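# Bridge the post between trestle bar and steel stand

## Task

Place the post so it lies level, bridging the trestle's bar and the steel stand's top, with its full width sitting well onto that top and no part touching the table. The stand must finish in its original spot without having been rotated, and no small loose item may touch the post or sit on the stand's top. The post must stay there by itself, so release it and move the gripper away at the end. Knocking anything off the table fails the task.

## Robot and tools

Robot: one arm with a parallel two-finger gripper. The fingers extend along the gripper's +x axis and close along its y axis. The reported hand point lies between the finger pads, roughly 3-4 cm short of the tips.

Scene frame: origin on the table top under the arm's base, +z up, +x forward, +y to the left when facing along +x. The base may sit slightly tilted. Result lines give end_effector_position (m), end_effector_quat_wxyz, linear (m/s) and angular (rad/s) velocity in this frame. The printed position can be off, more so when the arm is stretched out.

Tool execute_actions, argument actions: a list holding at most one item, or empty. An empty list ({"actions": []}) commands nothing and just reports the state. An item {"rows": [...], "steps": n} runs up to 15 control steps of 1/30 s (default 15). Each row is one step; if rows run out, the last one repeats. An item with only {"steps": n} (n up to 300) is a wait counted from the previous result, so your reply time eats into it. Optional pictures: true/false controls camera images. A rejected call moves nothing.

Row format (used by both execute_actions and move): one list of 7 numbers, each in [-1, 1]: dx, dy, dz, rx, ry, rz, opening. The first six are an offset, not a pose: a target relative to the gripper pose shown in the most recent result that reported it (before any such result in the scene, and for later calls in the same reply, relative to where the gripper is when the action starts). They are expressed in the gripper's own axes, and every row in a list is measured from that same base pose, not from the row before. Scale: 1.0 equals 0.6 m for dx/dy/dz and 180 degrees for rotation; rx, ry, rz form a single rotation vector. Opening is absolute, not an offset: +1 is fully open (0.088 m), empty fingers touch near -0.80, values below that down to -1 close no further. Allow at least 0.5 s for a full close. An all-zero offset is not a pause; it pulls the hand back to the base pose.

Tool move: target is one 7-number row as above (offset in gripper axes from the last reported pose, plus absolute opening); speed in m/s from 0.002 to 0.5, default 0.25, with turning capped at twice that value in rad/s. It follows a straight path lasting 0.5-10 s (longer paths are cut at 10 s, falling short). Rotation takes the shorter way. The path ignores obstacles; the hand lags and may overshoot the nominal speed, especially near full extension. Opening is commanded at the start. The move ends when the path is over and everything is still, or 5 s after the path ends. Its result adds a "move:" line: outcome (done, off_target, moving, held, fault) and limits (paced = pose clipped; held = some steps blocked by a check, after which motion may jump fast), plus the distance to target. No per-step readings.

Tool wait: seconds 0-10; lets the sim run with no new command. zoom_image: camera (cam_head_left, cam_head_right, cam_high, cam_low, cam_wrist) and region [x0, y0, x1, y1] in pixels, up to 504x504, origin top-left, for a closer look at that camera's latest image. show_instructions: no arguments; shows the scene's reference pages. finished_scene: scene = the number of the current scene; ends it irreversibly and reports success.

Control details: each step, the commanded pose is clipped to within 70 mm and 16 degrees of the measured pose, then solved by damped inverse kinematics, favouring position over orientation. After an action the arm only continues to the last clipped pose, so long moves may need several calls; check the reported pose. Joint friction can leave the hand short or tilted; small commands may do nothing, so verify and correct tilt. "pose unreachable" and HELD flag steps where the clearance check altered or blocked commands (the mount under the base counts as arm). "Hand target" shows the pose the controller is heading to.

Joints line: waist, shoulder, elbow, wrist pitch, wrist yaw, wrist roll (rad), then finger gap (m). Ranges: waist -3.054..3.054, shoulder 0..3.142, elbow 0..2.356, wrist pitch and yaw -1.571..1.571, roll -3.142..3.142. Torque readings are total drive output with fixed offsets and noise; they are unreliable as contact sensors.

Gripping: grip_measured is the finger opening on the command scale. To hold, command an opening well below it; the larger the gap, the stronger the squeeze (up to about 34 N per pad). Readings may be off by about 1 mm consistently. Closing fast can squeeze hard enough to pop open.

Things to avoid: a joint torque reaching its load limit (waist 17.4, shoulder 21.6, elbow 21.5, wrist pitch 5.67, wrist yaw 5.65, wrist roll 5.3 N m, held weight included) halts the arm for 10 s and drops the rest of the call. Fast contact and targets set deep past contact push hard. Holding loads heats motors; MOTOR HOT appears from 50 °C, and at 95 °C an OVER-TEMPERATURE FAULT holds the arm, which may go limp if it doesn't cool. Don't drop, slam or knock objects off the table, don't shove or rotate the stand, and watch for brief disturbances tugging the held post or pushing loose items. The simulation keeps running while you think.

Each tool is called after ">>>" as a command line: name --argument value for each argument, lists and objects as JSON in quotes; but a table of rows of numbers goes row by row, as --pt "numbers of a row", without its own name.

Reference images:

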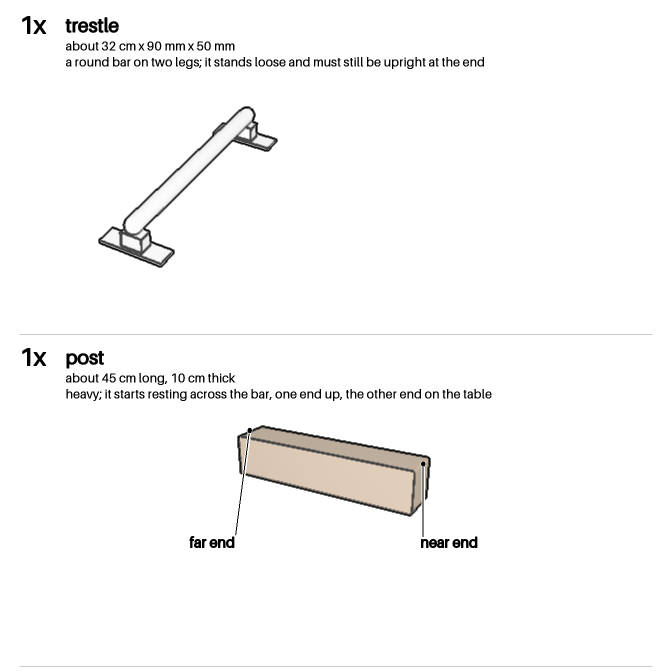

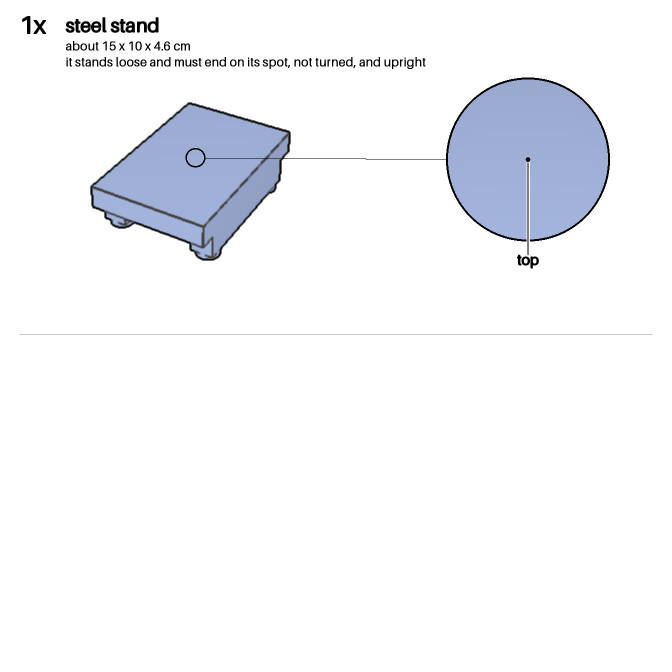

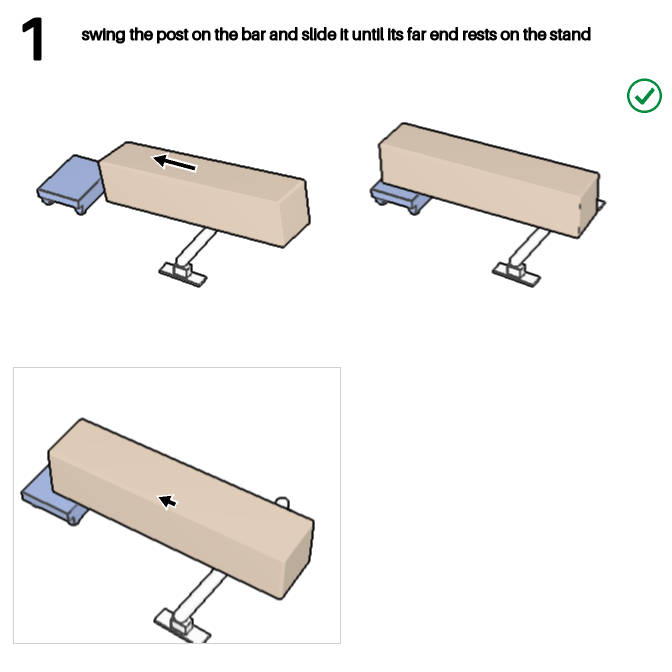

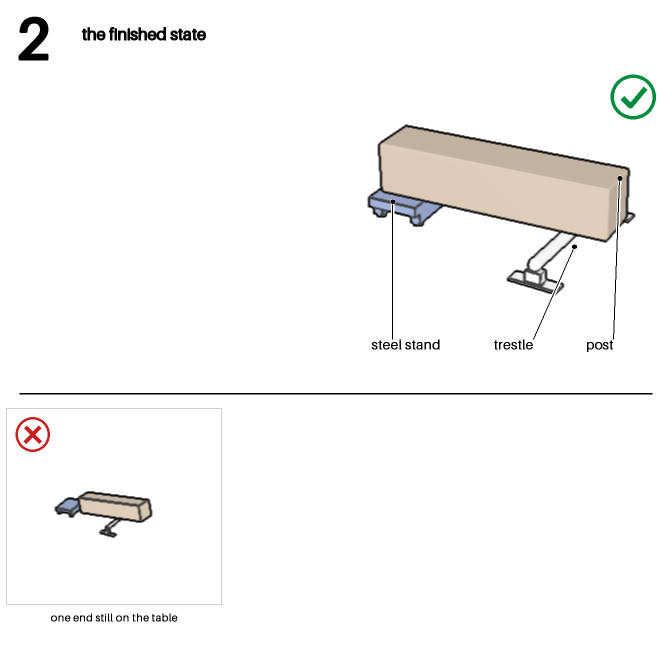

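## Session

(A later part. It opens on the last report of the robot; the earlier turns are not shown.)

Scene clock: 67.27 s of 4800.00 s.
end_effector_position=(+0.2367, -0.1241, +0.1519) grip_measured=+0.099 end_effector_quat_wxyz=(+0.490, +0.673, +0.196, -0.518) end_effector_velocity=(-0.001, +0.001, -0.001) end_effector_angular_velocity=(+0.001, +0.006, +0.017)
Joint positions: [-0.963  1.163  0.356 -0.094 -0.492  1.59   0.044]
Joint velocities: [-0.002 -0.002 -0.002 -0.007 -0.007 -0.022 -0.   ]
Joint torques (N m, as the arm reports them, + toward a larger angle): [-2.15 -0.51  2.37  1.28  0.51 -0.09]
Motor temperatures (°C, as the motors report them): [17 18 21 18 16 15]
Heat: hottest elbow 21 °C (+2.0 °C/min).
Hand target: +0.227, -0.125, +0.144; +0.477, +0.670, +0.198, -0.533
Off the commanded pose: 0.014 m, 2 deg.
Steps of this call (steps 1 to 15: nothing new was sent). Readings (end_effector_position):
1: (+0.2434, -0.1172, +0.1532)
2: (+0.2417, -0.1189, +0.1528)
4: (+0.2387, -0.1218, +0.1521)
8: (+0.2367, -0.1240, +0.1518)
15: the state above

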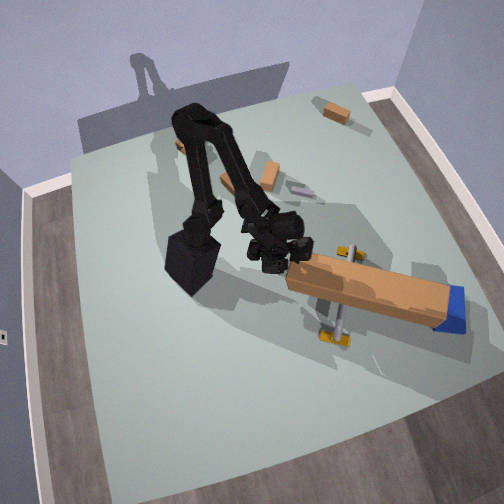

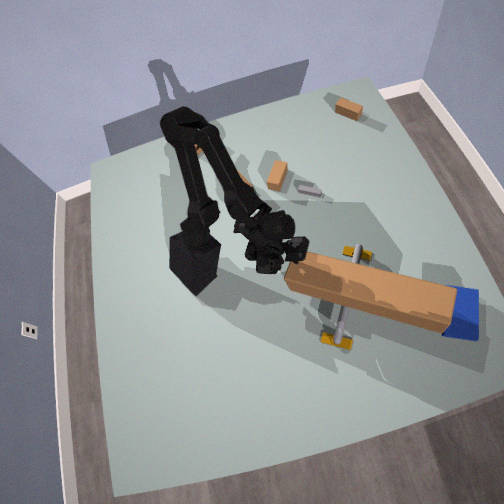

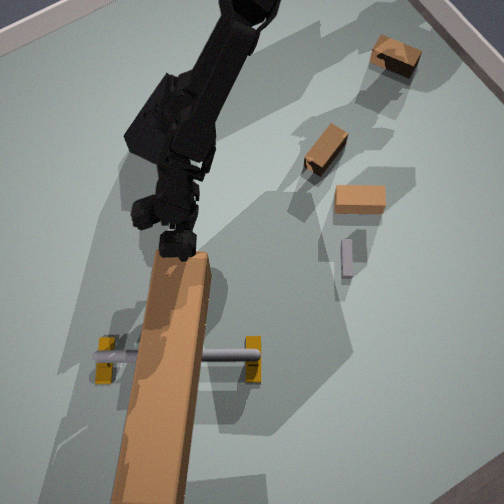

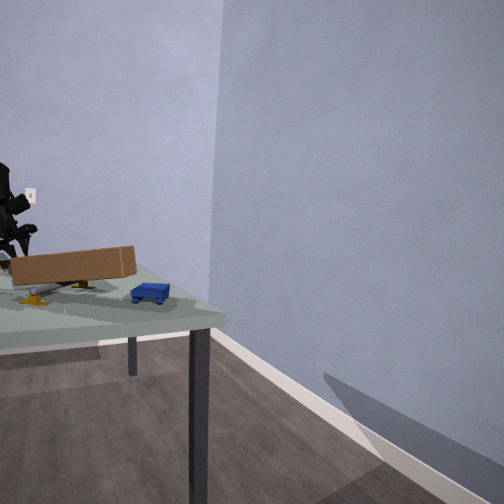

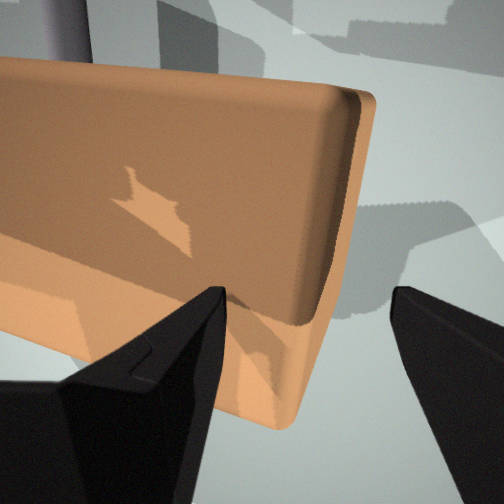

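Plenty of margin now; moves are OK.

>>> move --target '[0.008,-0.01,0.045,0,0,-0.01,0.1]' --speed 0.03

>>> move --target '[0.05,0.05,0,0,0,-0.01,0.1]' --speed 0.03

Scene clock: 71.90 s of 4800.00 s.
end_effector_position=(+0.2199, -0.1417, +0.1461) grip_measured=+0.099 end_effector_quat_wxyz=(+0.482, +0.673, +0.209, -0.521) end_effector_velocity=(-0.004, +0.003, -0.004) end_effector_angular_velocity=(+0.024, +0.015, -0.007)
Joint positions: [-1.08   1.268  0.364 -0.085 -0.57   1.462  0.044]
Joint velocities: [-0.002  0.007 -0.002 -0.022 -0.007 -0.007 -0.   ]
Joint torques (N m, as the arm reports them, + toward a larger angle): [-2.17 -1.18  4.82  1.56  0.35 -0.05]
Motor temperatures (°C, as the motors report them): [17 17 21 18 16 15]
Heat: hottest elbow 21 °C (+0.0 °C/min).
Hand target: +0.220, -0.146, +0.146; +0.482, +0.670, +0.207, -0.526
Off the commanded pose: 0.004 m, 1 deg.
After step 90, 0.33 s passed at rest.
move: done

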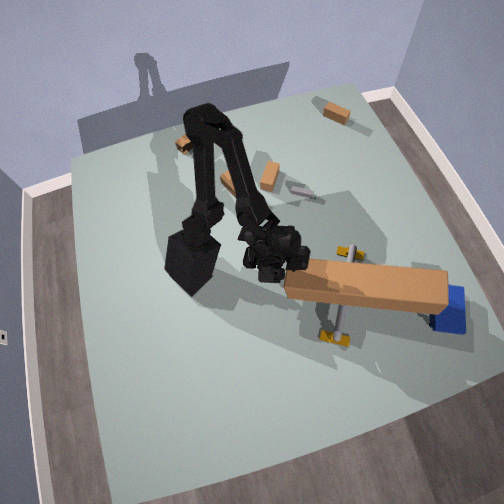

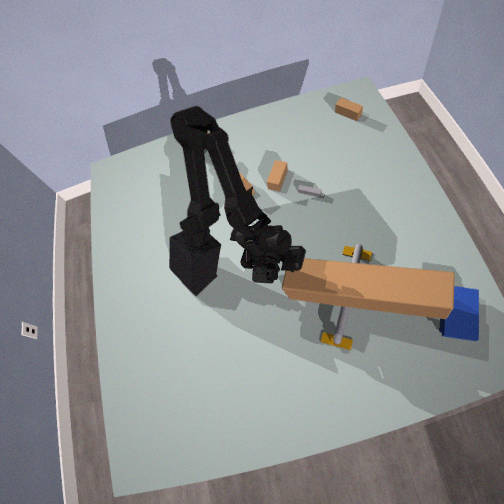

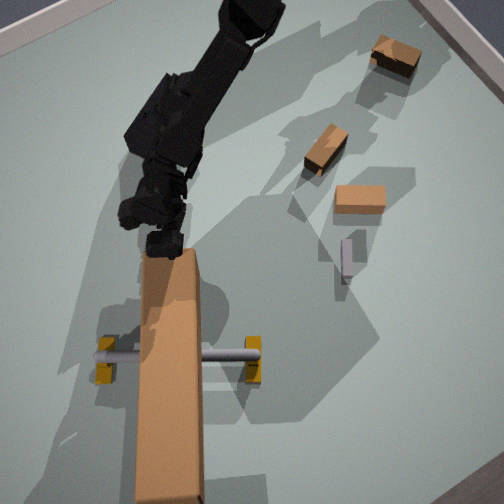

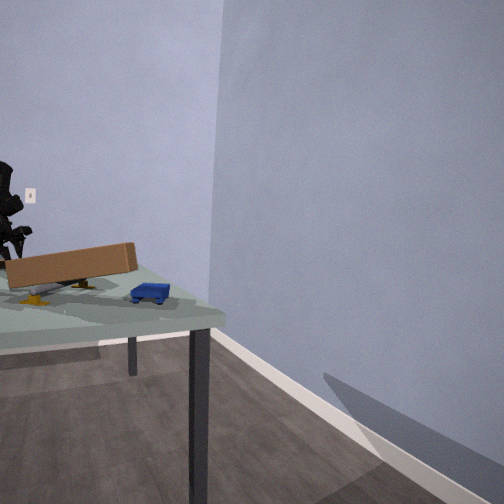

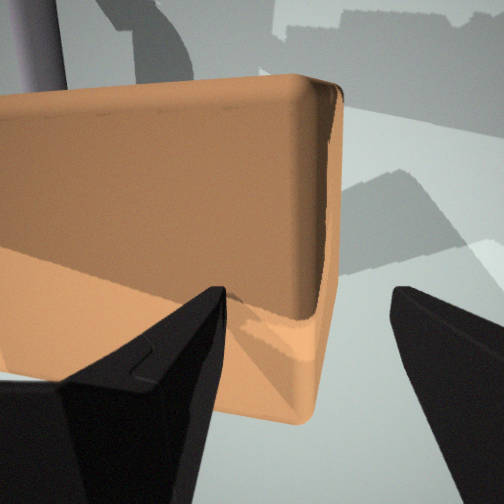

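Scene clock: 73.63 s of 4800.00 s.
end_effector_position=(+0.2400, -0.1580, +0.1318) grip_measured=+0.093 end_effector_quat_wxyz=(+0.459, +0.672, +0.216, -0.539) end_effector_velocity=(-0.002, +0.000, +0.000) end_effector_angular_velocity=(+0.000, +0.003, +0.013)
Joint positions: [-1.02   1.44   0.471 -0.048 -0.526  1.52   0.044]
Joint velocities: [-0.007 -0.002 -0.002 -0.007 -0.007 -0.022 -0.   ]
Joint torques (N m, as the arm reports them, + toward a larger angle): [-0.02 -1.53  6.74  2.77  0.23  0.17]
Motor temperatures (°C, as the motors report them): [17 17 21 19 16 15]
Heat: hottest elbow 21 °C (+0.0 °C/min).
Hand target: +0.254, -0.161, +0.133; +0.473, +0.670, +0.220, -0.529
Off the commanded pose: 0.015 m, 2 deg.
move: off_target

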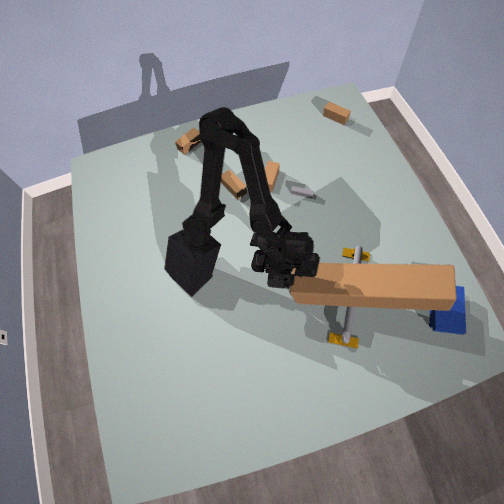

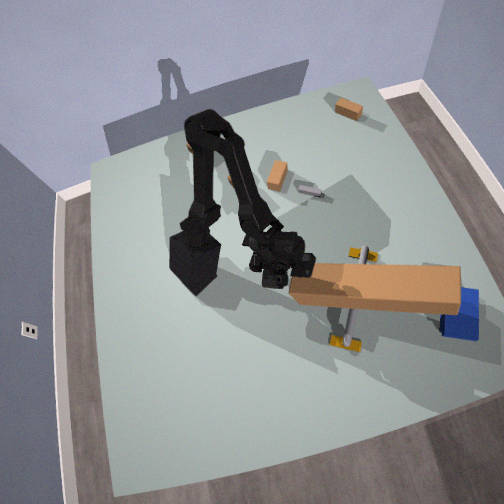

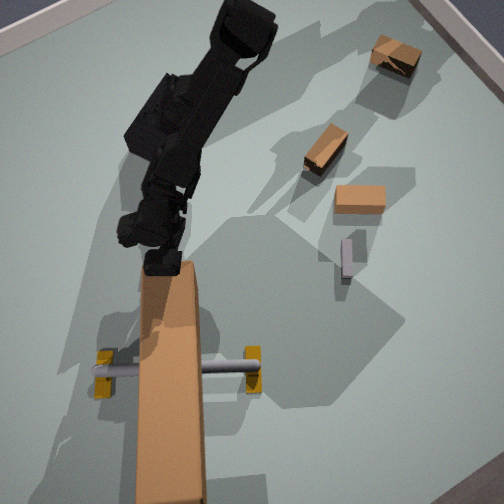

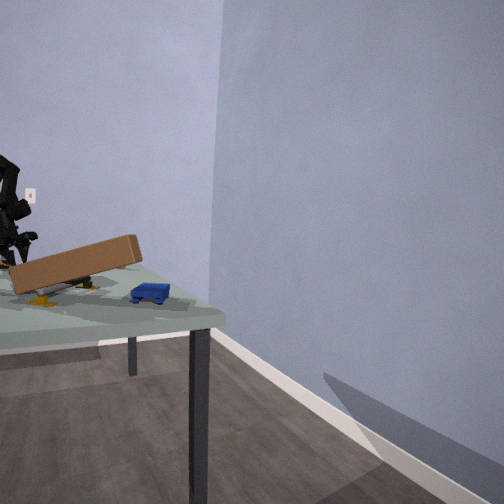

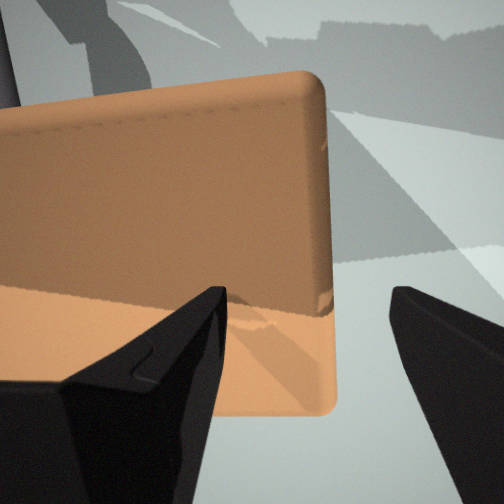

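>>> move --target '[-0.023,0.073,0,0,0,0,0.1]' --speed 0.03

>>> zoom_image --camera "cam_head_left" --region '[250,190,490,370]'

Scene clock: 83.63 s of 4800.00 s.
end_effector_position=(+0.2568, -0.1759, +0.1622) grip_measured=+0.093 end_effector_quat_wxyz=(+0.446, +0.675, +0.207, -0.550) end_effector_velocity=(+0.000, +0.003, +0.000) end_effector_angular_velocity=(+0.006, -0.001, +0.011)
Joint positions: [-1.069  1.439  0.635 -0.249 -0.535  1.501  0.044]
Joint velocities: [ 0.002 -0.007 -0.002 -0.007 -0.007 -0.007 -0.   ]
Joint torques (N m, as the arm reports them, + toward a larger angle): [-0.13 -2.65  6.4   2.52 -0.04 -0.06]
Motor temperatures (°C, as the motors report them): [17 17 22 22 16 15]
Heat: hottest elbow 22 °C (+1.0 °C/min).
Hand target: +0.269, -0.176, +0.162; +0.459, +0.672, +0.216, -0.539
Off the commanded pose: 0.013 m, 2 deg.
After step 90, 5.00 s passed at rest.
move: off_target

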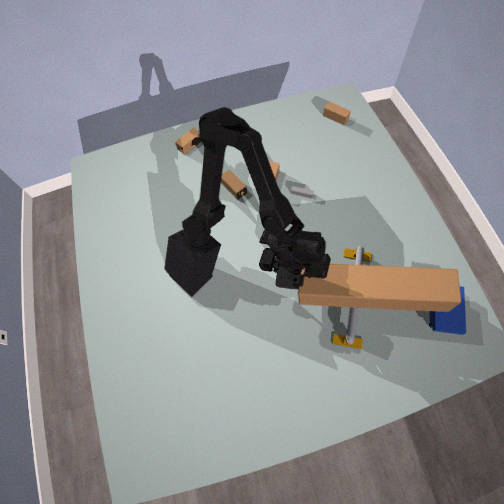

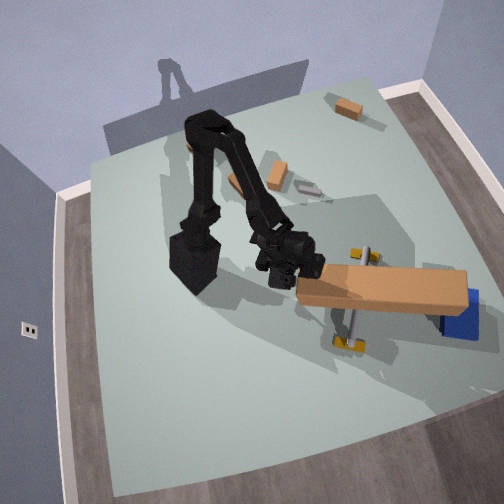

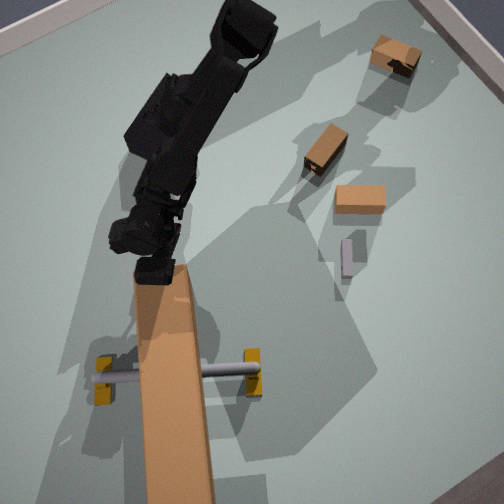

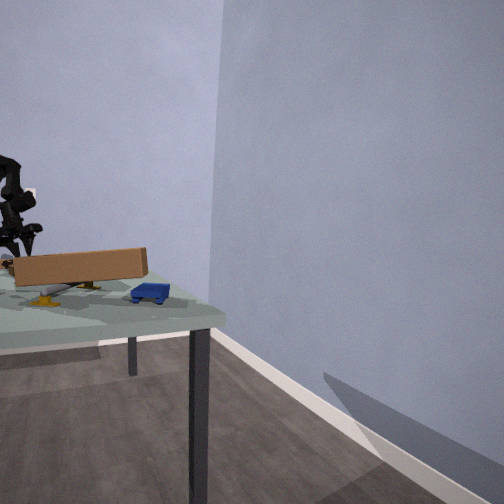

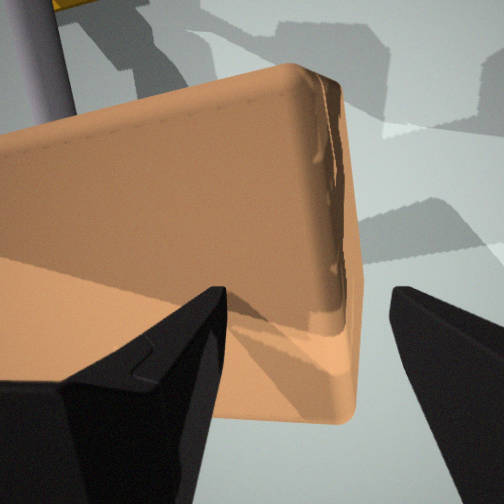

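Region (250, 190, 490, 370) of cam_head_left's 504x504 image, scaled by 2.100, with more detail than that image has; it fills the top 378 rows of this view, and the rest is white.

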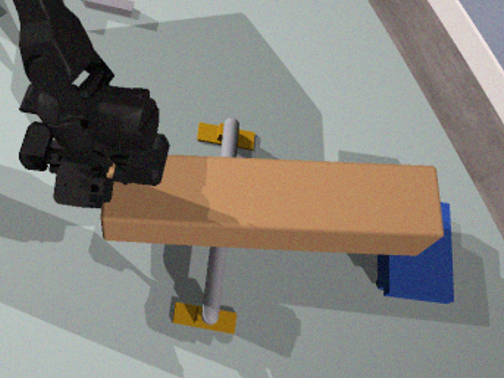

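Over-yawed; correct while going forward and up a bit.

>>> move --target '[0.015,0.08,-0.04,0,0,0,0.1]' --speed 0.03

>>> zoom_image --camera "cam_head_left" --region '[250,190,490,370]'

>>> zoom_image --camera "cam_low" --region '[0,170,200,320]'

Scene clock: 92.47 s of 4800.00 s.
end_effector_position=(+0.3013, -0.1891, +0.1803) grip_measured=+0.097 end_effector_quat_wxyz=(+0.448, +0.672, +0.189, -0.559) end_effector_velocity=(+0.003, +0.001, +0.001) end_effector_angular_velocity=(+0.009, -0.014, +0.016)
Joint positions: [-0.999  1.495  0.817 -0.321 -0.468  1.598  0.044]
Joint velocities: [-0.002  0.002  0.002  0.007 -0.022 -0.007 -0.   ]
Joint torques (N m, as the arm reports them, + toward a larger angle): [-0.06 -2.5   5.45  1.64 -0.35  0.05]
Motor temperatures (°C, as the motors report them): [17 17 23 24 16 15]
Heat: hottest wrist pitch 24 °C (+3.0 °C/min).
Hand target: +0.309, -0.183, +0.172; +0.446, +0.675, +0.207, -0.551
Off the commanded pose: 0.014 m, 2 deg.
After step 90, 3.73 s passed at rest.
move: off_target

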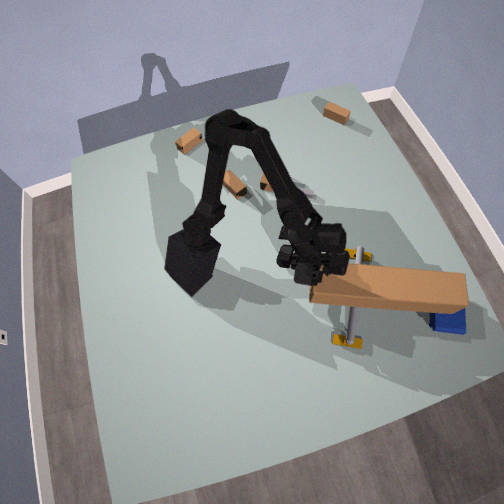

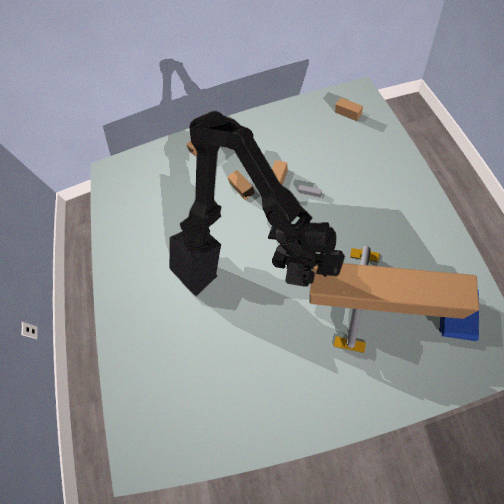

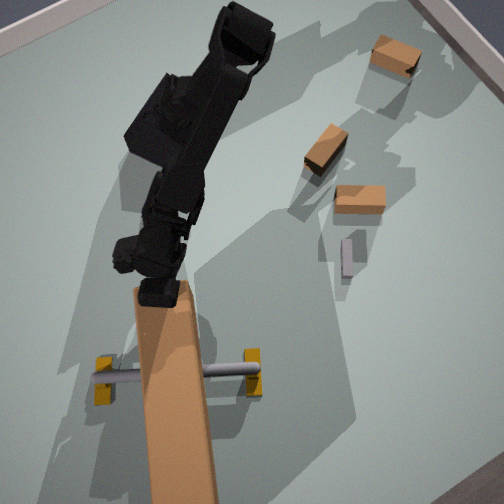

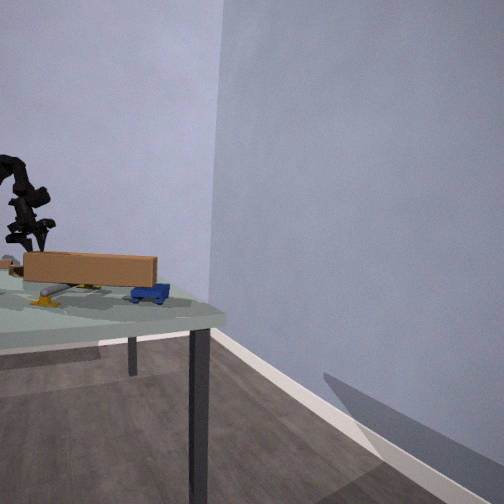

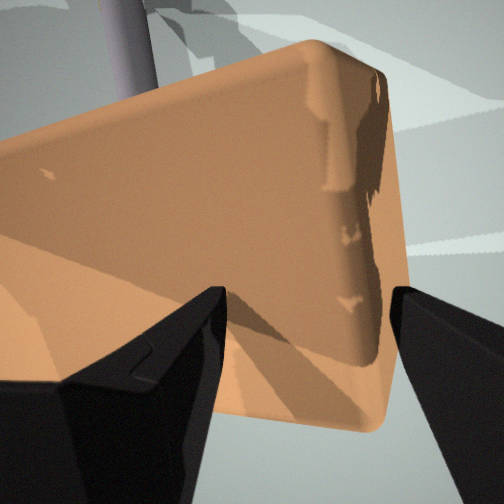

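Region (250, 190, 490, 370) of cam_head_left's 504x504 image, scaled by 2.100, with more detail than that image has; it fills the top 378 rows of this view, and the rest is white.

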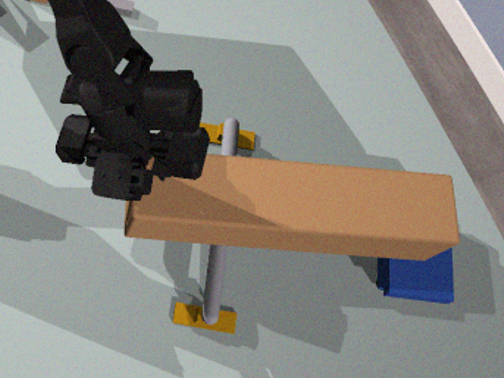

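Region (0, 170, 200, 320) of cam_low's 504x504 image, scaled by 2.520, with more detail than that image has; it fills the top 378 rows of this view, and the rest is white.

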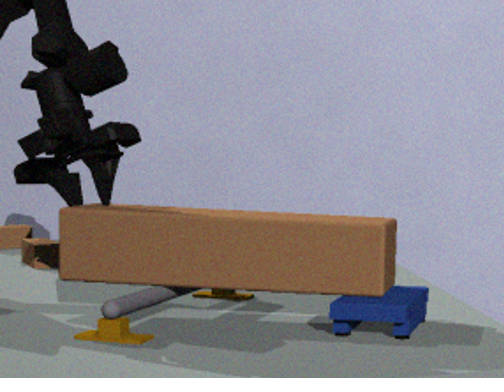

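>>> move --target '[-0.03,-0.005,0,0,0,0,0.1]' --speed 0.05

>>> move --target '[-0.012,-0.03,0.035,0,0,0,0.1]' --speed 0.05

>>> move --target '[0.07,-0.04,0,0,0,0,0.1]' --speed 0.03

Scene clock: 101.13 s of 4800.00 s.
end_effector_position=(+0.2939, -0.1837, +0.1931) grip_measured=+0.100 end_effector_quat_wxyz=(+0.445, +0.671, +0.189, -0.561) end_effector_velocity=(-0.003, +0.003, +0.002) end_effector_angular_velocity=(+0.013, +0.000, -0.016)
Joint positions: [-1.025  1.442  0.817 -0.393 -0.478  1.573  0.044]
Joint velocities: [-0.007 -0.012 -0.002 -0.022 -0.007  0.007 -0.   ]
Joint torques (N m, as the arm reports them, + toward a larger angle): [-3.39 -6.65  4.04  0.98 -0.09 -0.14]
Motor temperatures (°C, as the motors report them): [17 17 24 23 16 15]
Heat: hottest elbow 24 °C (+3.0 °C/min).
Hand target: +0.293, -0.183, +0.195; +0.448, +0.672, +0.189, -0.559
Off the commanded pose: 0.003 m, 0 deg.
After step 90, 4.87 s passed at rest.
move: done

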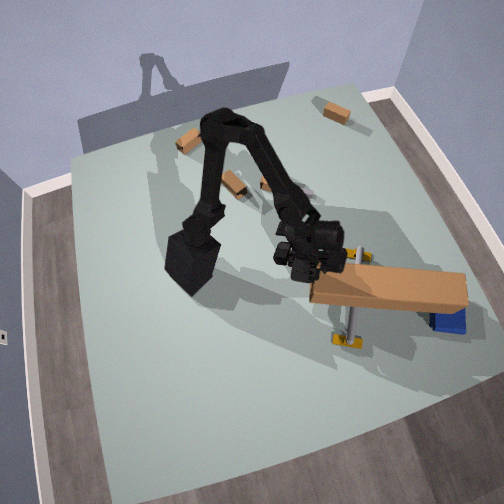

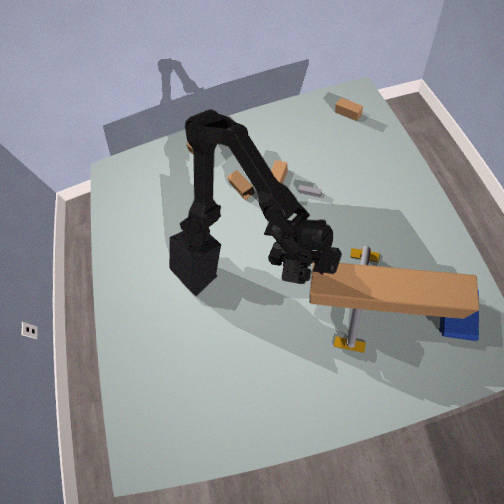

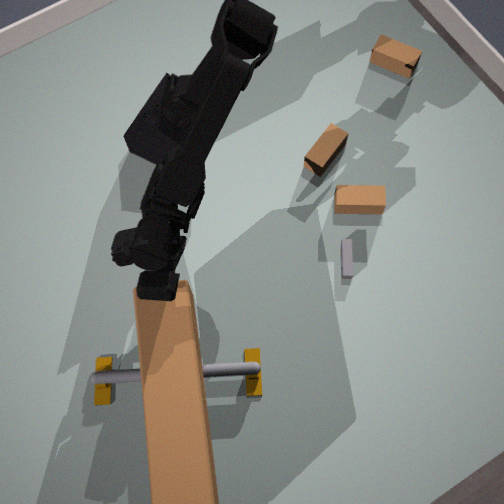

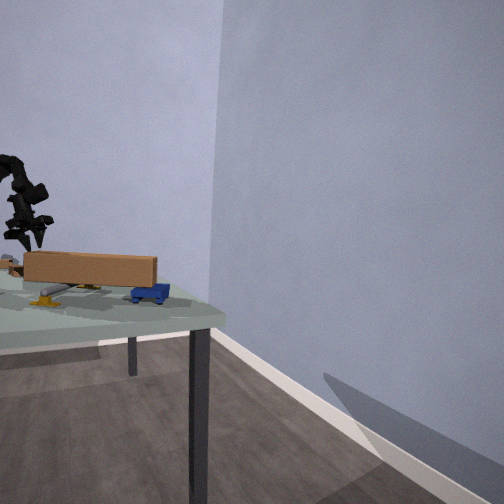

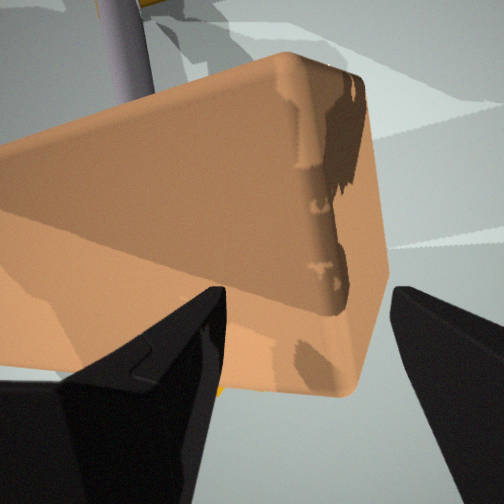

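Scene clock: 102.03 s of 4800.00 s.
end_effector_position=(+0.2681, -0.1906, +0.1930) grip_measured=+0.100 end_effector_quat_wxyz=(+0.445, +0.670, +0.189, -0.563) end_effector_velocity=(-0.003, +0.001, +0.002) end_effector_angular_velocity=(-0.000, -0.004, -0.002)
Joint positions: [-1.109  1.428  0.761 -0.392 -0.517  1.491  0.044]
Joint velocities: [-0.012 -0.012 -0.007 -0.007 -0.007 -0.007 -0.   ]
Joint torques (N m, as the arm reports them, + toward a larger angle): [-3.24 -6.13  3.38  1.17 -0.12 -0.13]
Motor temperatures (°C, as the motors report them): [17 18 24 23 16 15]
Heat: hottest elbow 24 °C (+3.0 °C/min).
Hand target: +0.266, -0.189, +0.193; +0.446, +0.671, +0.189, -0.561
Off the commanded pose: 0.003 m, 0 deg.
move: done

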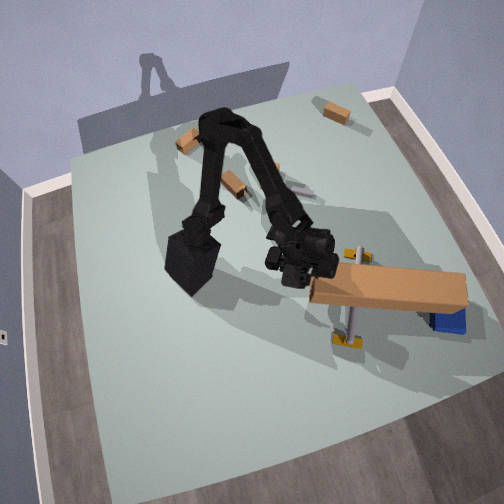

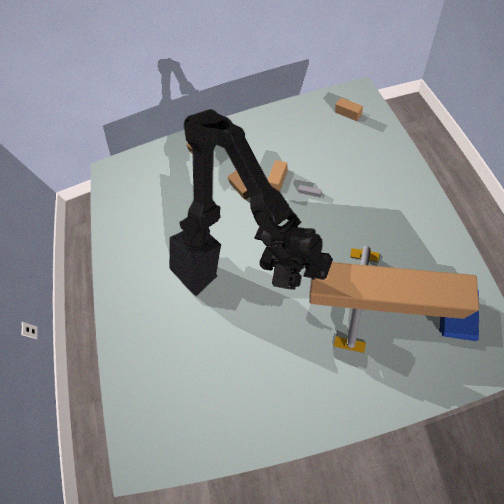

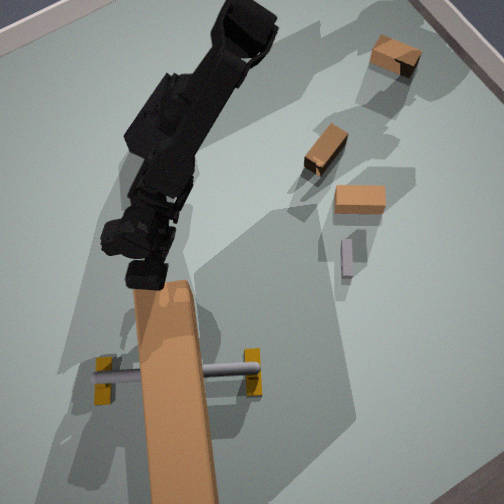

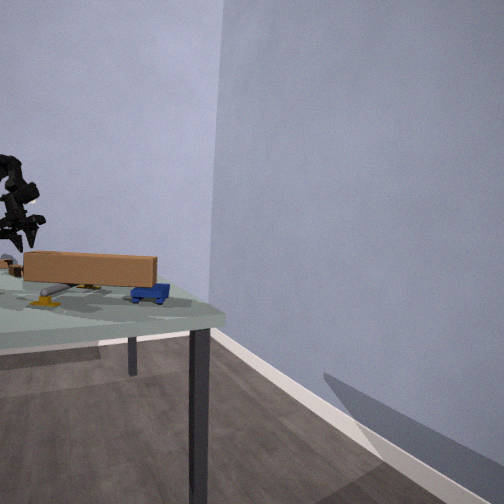

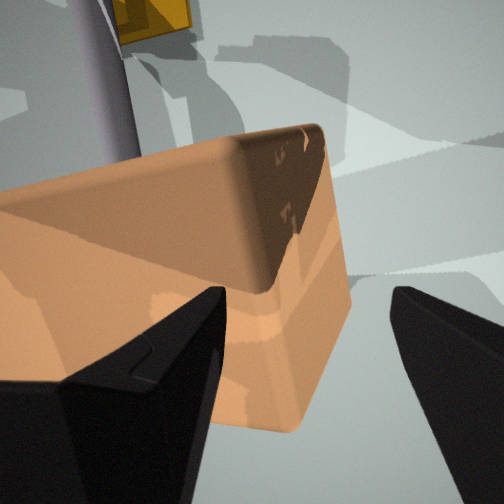

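Scene clock: 103.90 s of 4800.00 s.
end_effector_position=(+0.2677, -0.2027, +0.1737) grip_measured=+0.099 end_effector_quat_wxyz=(+0.473, +0.666, +0.154, -0.555) end_effector_velocity=(-0.001, +0.003, -0.002) end_effector_angular_velocity=(+0.010, -0.004, -0.002)
Joint positions: [-1.084  1.461  0.659 -0.148 -0.472  1.556  0.044]
Joint velocities: [ 0.002 -0.002 -0.012  0.007 -0.007  0.007 -0.   ]
Joint torques (N m, as the arm reports them, + toward a larger angle): [ 1.59  1.08  1.53  1.12 -0.12  0.1 ]
Motor temperatures (°C, as the motors report them): [17 18 23 23 16 15]
Heat: hottest elbow 23 °C (+2.0 °C/min).
Hand target: +0.261, -0.188, +0.147; +0.445, +0.670, +0.189, -0.564
Off the commanded pose: 0.033 m, 5 deg.
move: off_target

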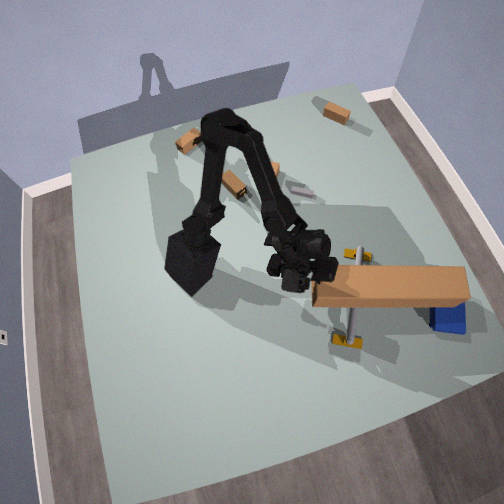

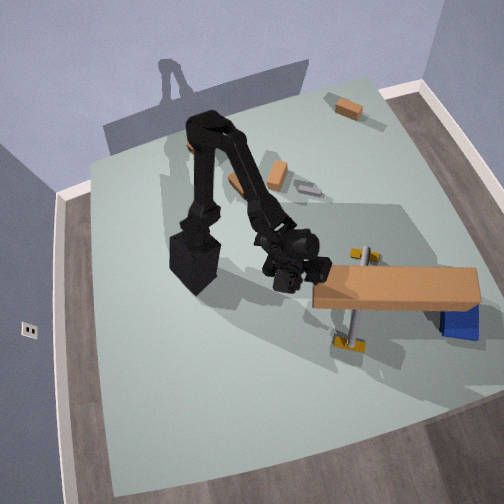

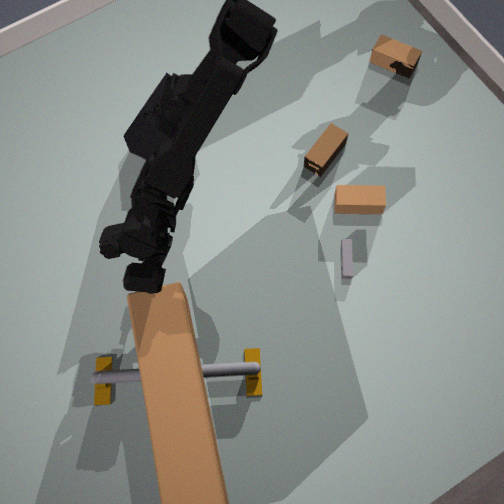

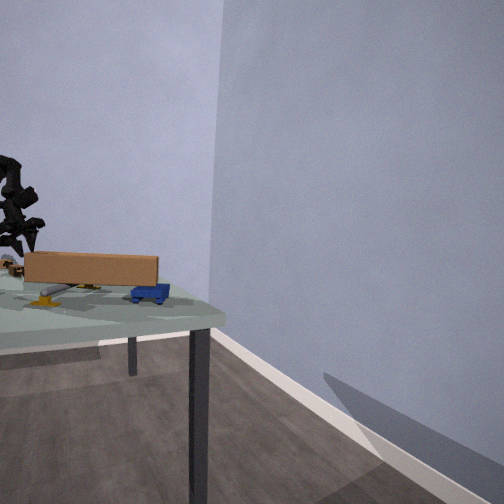

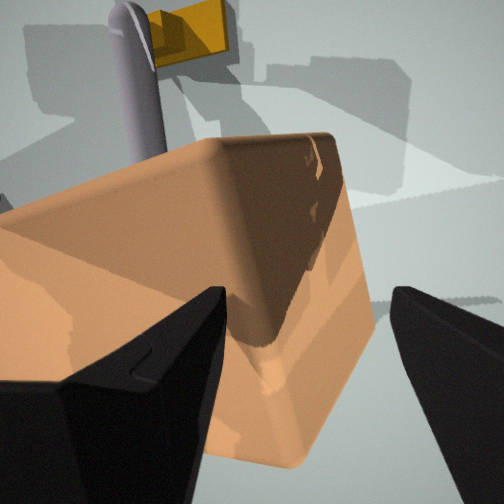

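>>> execute_actions --actions '[{"rows":[[0.032,-0.044,-0.018,0,0,-0.027,0.1],[0.036,-0.046,-0.02,0,0,-0.027,0.1],[0.04,-0.049,-0.022,0,0,-0.027,0.1],[0.044,-0.052,-0.024,0,0,-0.027,0.1],[0.048,-0.055,-0.026,0,0,-0.027,0.1],[0.048,-0.055,-0.028,0,0,-0.027,0.1],[0.048,-0.055,-0.031,0,0,-0.027,0.1],[0.048,-0.055,-0.035,0,0,-0.027,0.1],[0.048,-0.055,-0.039,0,0,-0.027,0.1],[0.048,-0.055,-0.043,0,0,-0.027,0.1],[0.048,-0.055,-0.047,0,0,-0.027,0.1],[0.048,-0.055,-0.051,0,0,-0.027,0.1],[0.048,-0.055,-0.055,0,0,-0.027,0.1],[0.048,-0.055,-0.059,0,0,-0.027,0.1],[0.048,-0.055,-0.063,0,0,-0.027,0.1]]}]' --pictures false

>>> wait --seconds 0.6

Scene clock: 110.80 s of 4800.00 s.
end_effector_position=(+0.2704, -0.2050, +0.1706) grip_measured=+0.102 end_effector_quat_wxyz=(+0.479, +0.647, +0.110, -0.583) end_effector_velocity=(+0.020, +0.027, -0.000) end_effector_angular_velocity=(-0.053, -0.023, -0.168)
Joint positions: [-1.019  1.441  0.631 -0.087 -0.331  1.657  0.044]
Joint velocities: [ 0.188 -0.105 -0.027 -0.007  0.227  0.3   -0.   ]
Joint torques (N m, as the arm reports them, + toward a larger angle): [ 5.58  0.13  0.35  0.23 -1.59 -0.25]
Motor temperatures (°C, as the motors report them): [17 17 23 22 16 15]
Heat: hottest elbow 23 °C (+2.0 °C/min).
Hand target: +0.270, -0.166, +0.135; +0.449, +0.657, +0.182, -0.577
Off the commanded pose: 0.057 m, 9 deg.
Steps of this call (steps 1 to 90: nothing new was sent; then 3.40 s passed at rest; steps 91 to 105: all 15 steps of this action). Readings (end_effector_position):
91: (+0.2676, -0.2032, +0.1733)
92: (+0.2673, -0.2034, +0.1726)
94: (+0.2675, -0.2048, +0.1719)
98: (+0.2680, -0.2078, +0.1709)
105: the state above

Scene clock: 111.40 s of 4800.00 s.
end_effector_position=(+0.2750, -0.1995, +0.1703) grip_measured=+0.102 end_effector_quat_wxyz=(+0.479, +0.649, +0.110, -0.581) end_effector_velocity=(-0.005, +0.001, -0.002) end_effector_angular_velocity=(+0.005, +0.020, -0.009)
Joint positions: [-0.993  1.428  0.63  -0.089 -0.317  1.681  0.044]
Joint velocities: [-0.002 -0.002 -0.002 -0.022  0.007 -0.007 -0.   ]
Joint torques (N m, as the arm reports them, + toward a larger angle): [ 5.22  0.34  0.24  0.24 -1.49 -0.22]
Motor temperatures (°C, as the motors report them): [17 17 23 22 16 15]
Heat: hottest elbow 23 °C (+2.0 °C/min).
Hand target: +0.271, -0.166, +0.135; +0.449, +0.657, +0.182, -0.577
Off the commanded pose: 0.053 m, 9 deg.
Steps of this call (steps 1 to 18: nothing new was sent). Readings (end_effector_position):
1: (+0.2710, -0.2043, +0.1706)
2: (+0.2716, -0.2034, +0.1704)
4: (+0.2728, -0.2020, +0.1704)
8: (+0.2745, -0.2001, +0.1703)
18: the state above

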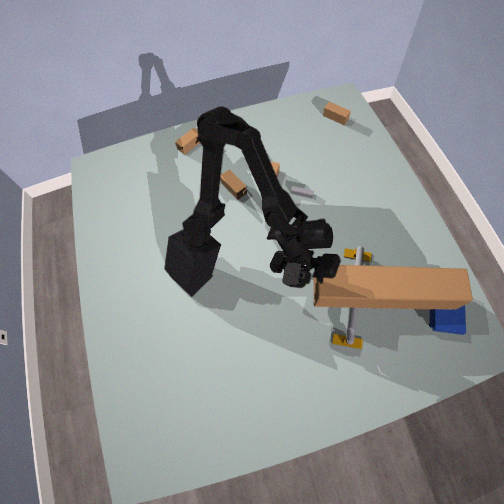

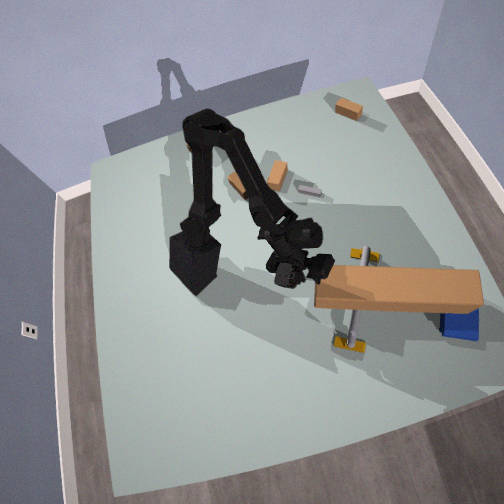

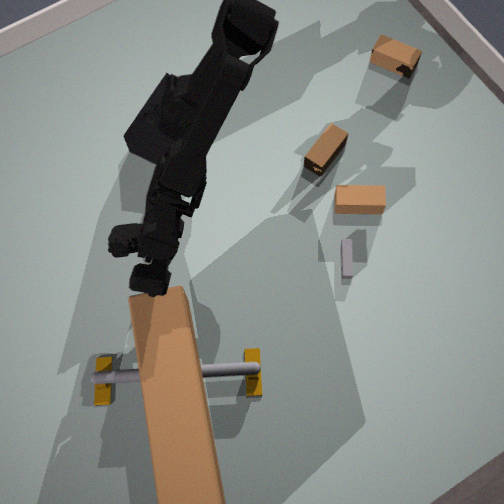

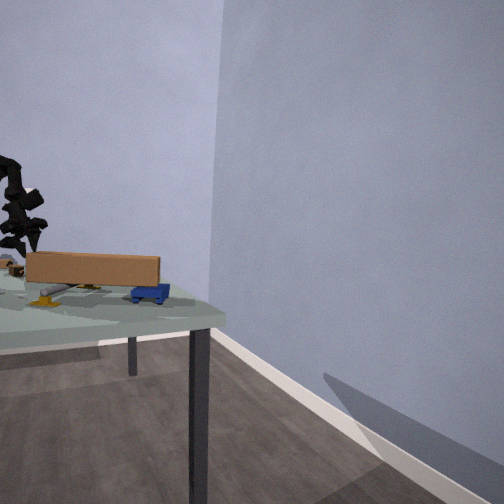

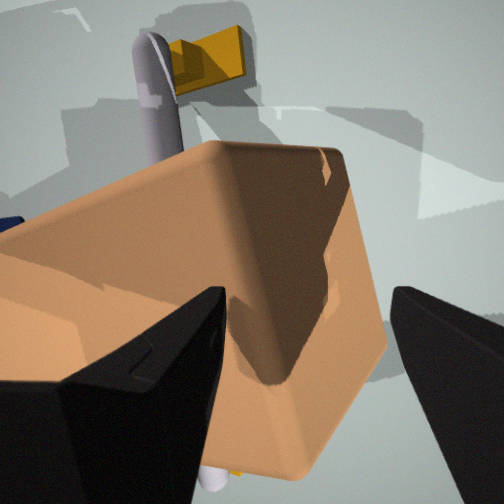

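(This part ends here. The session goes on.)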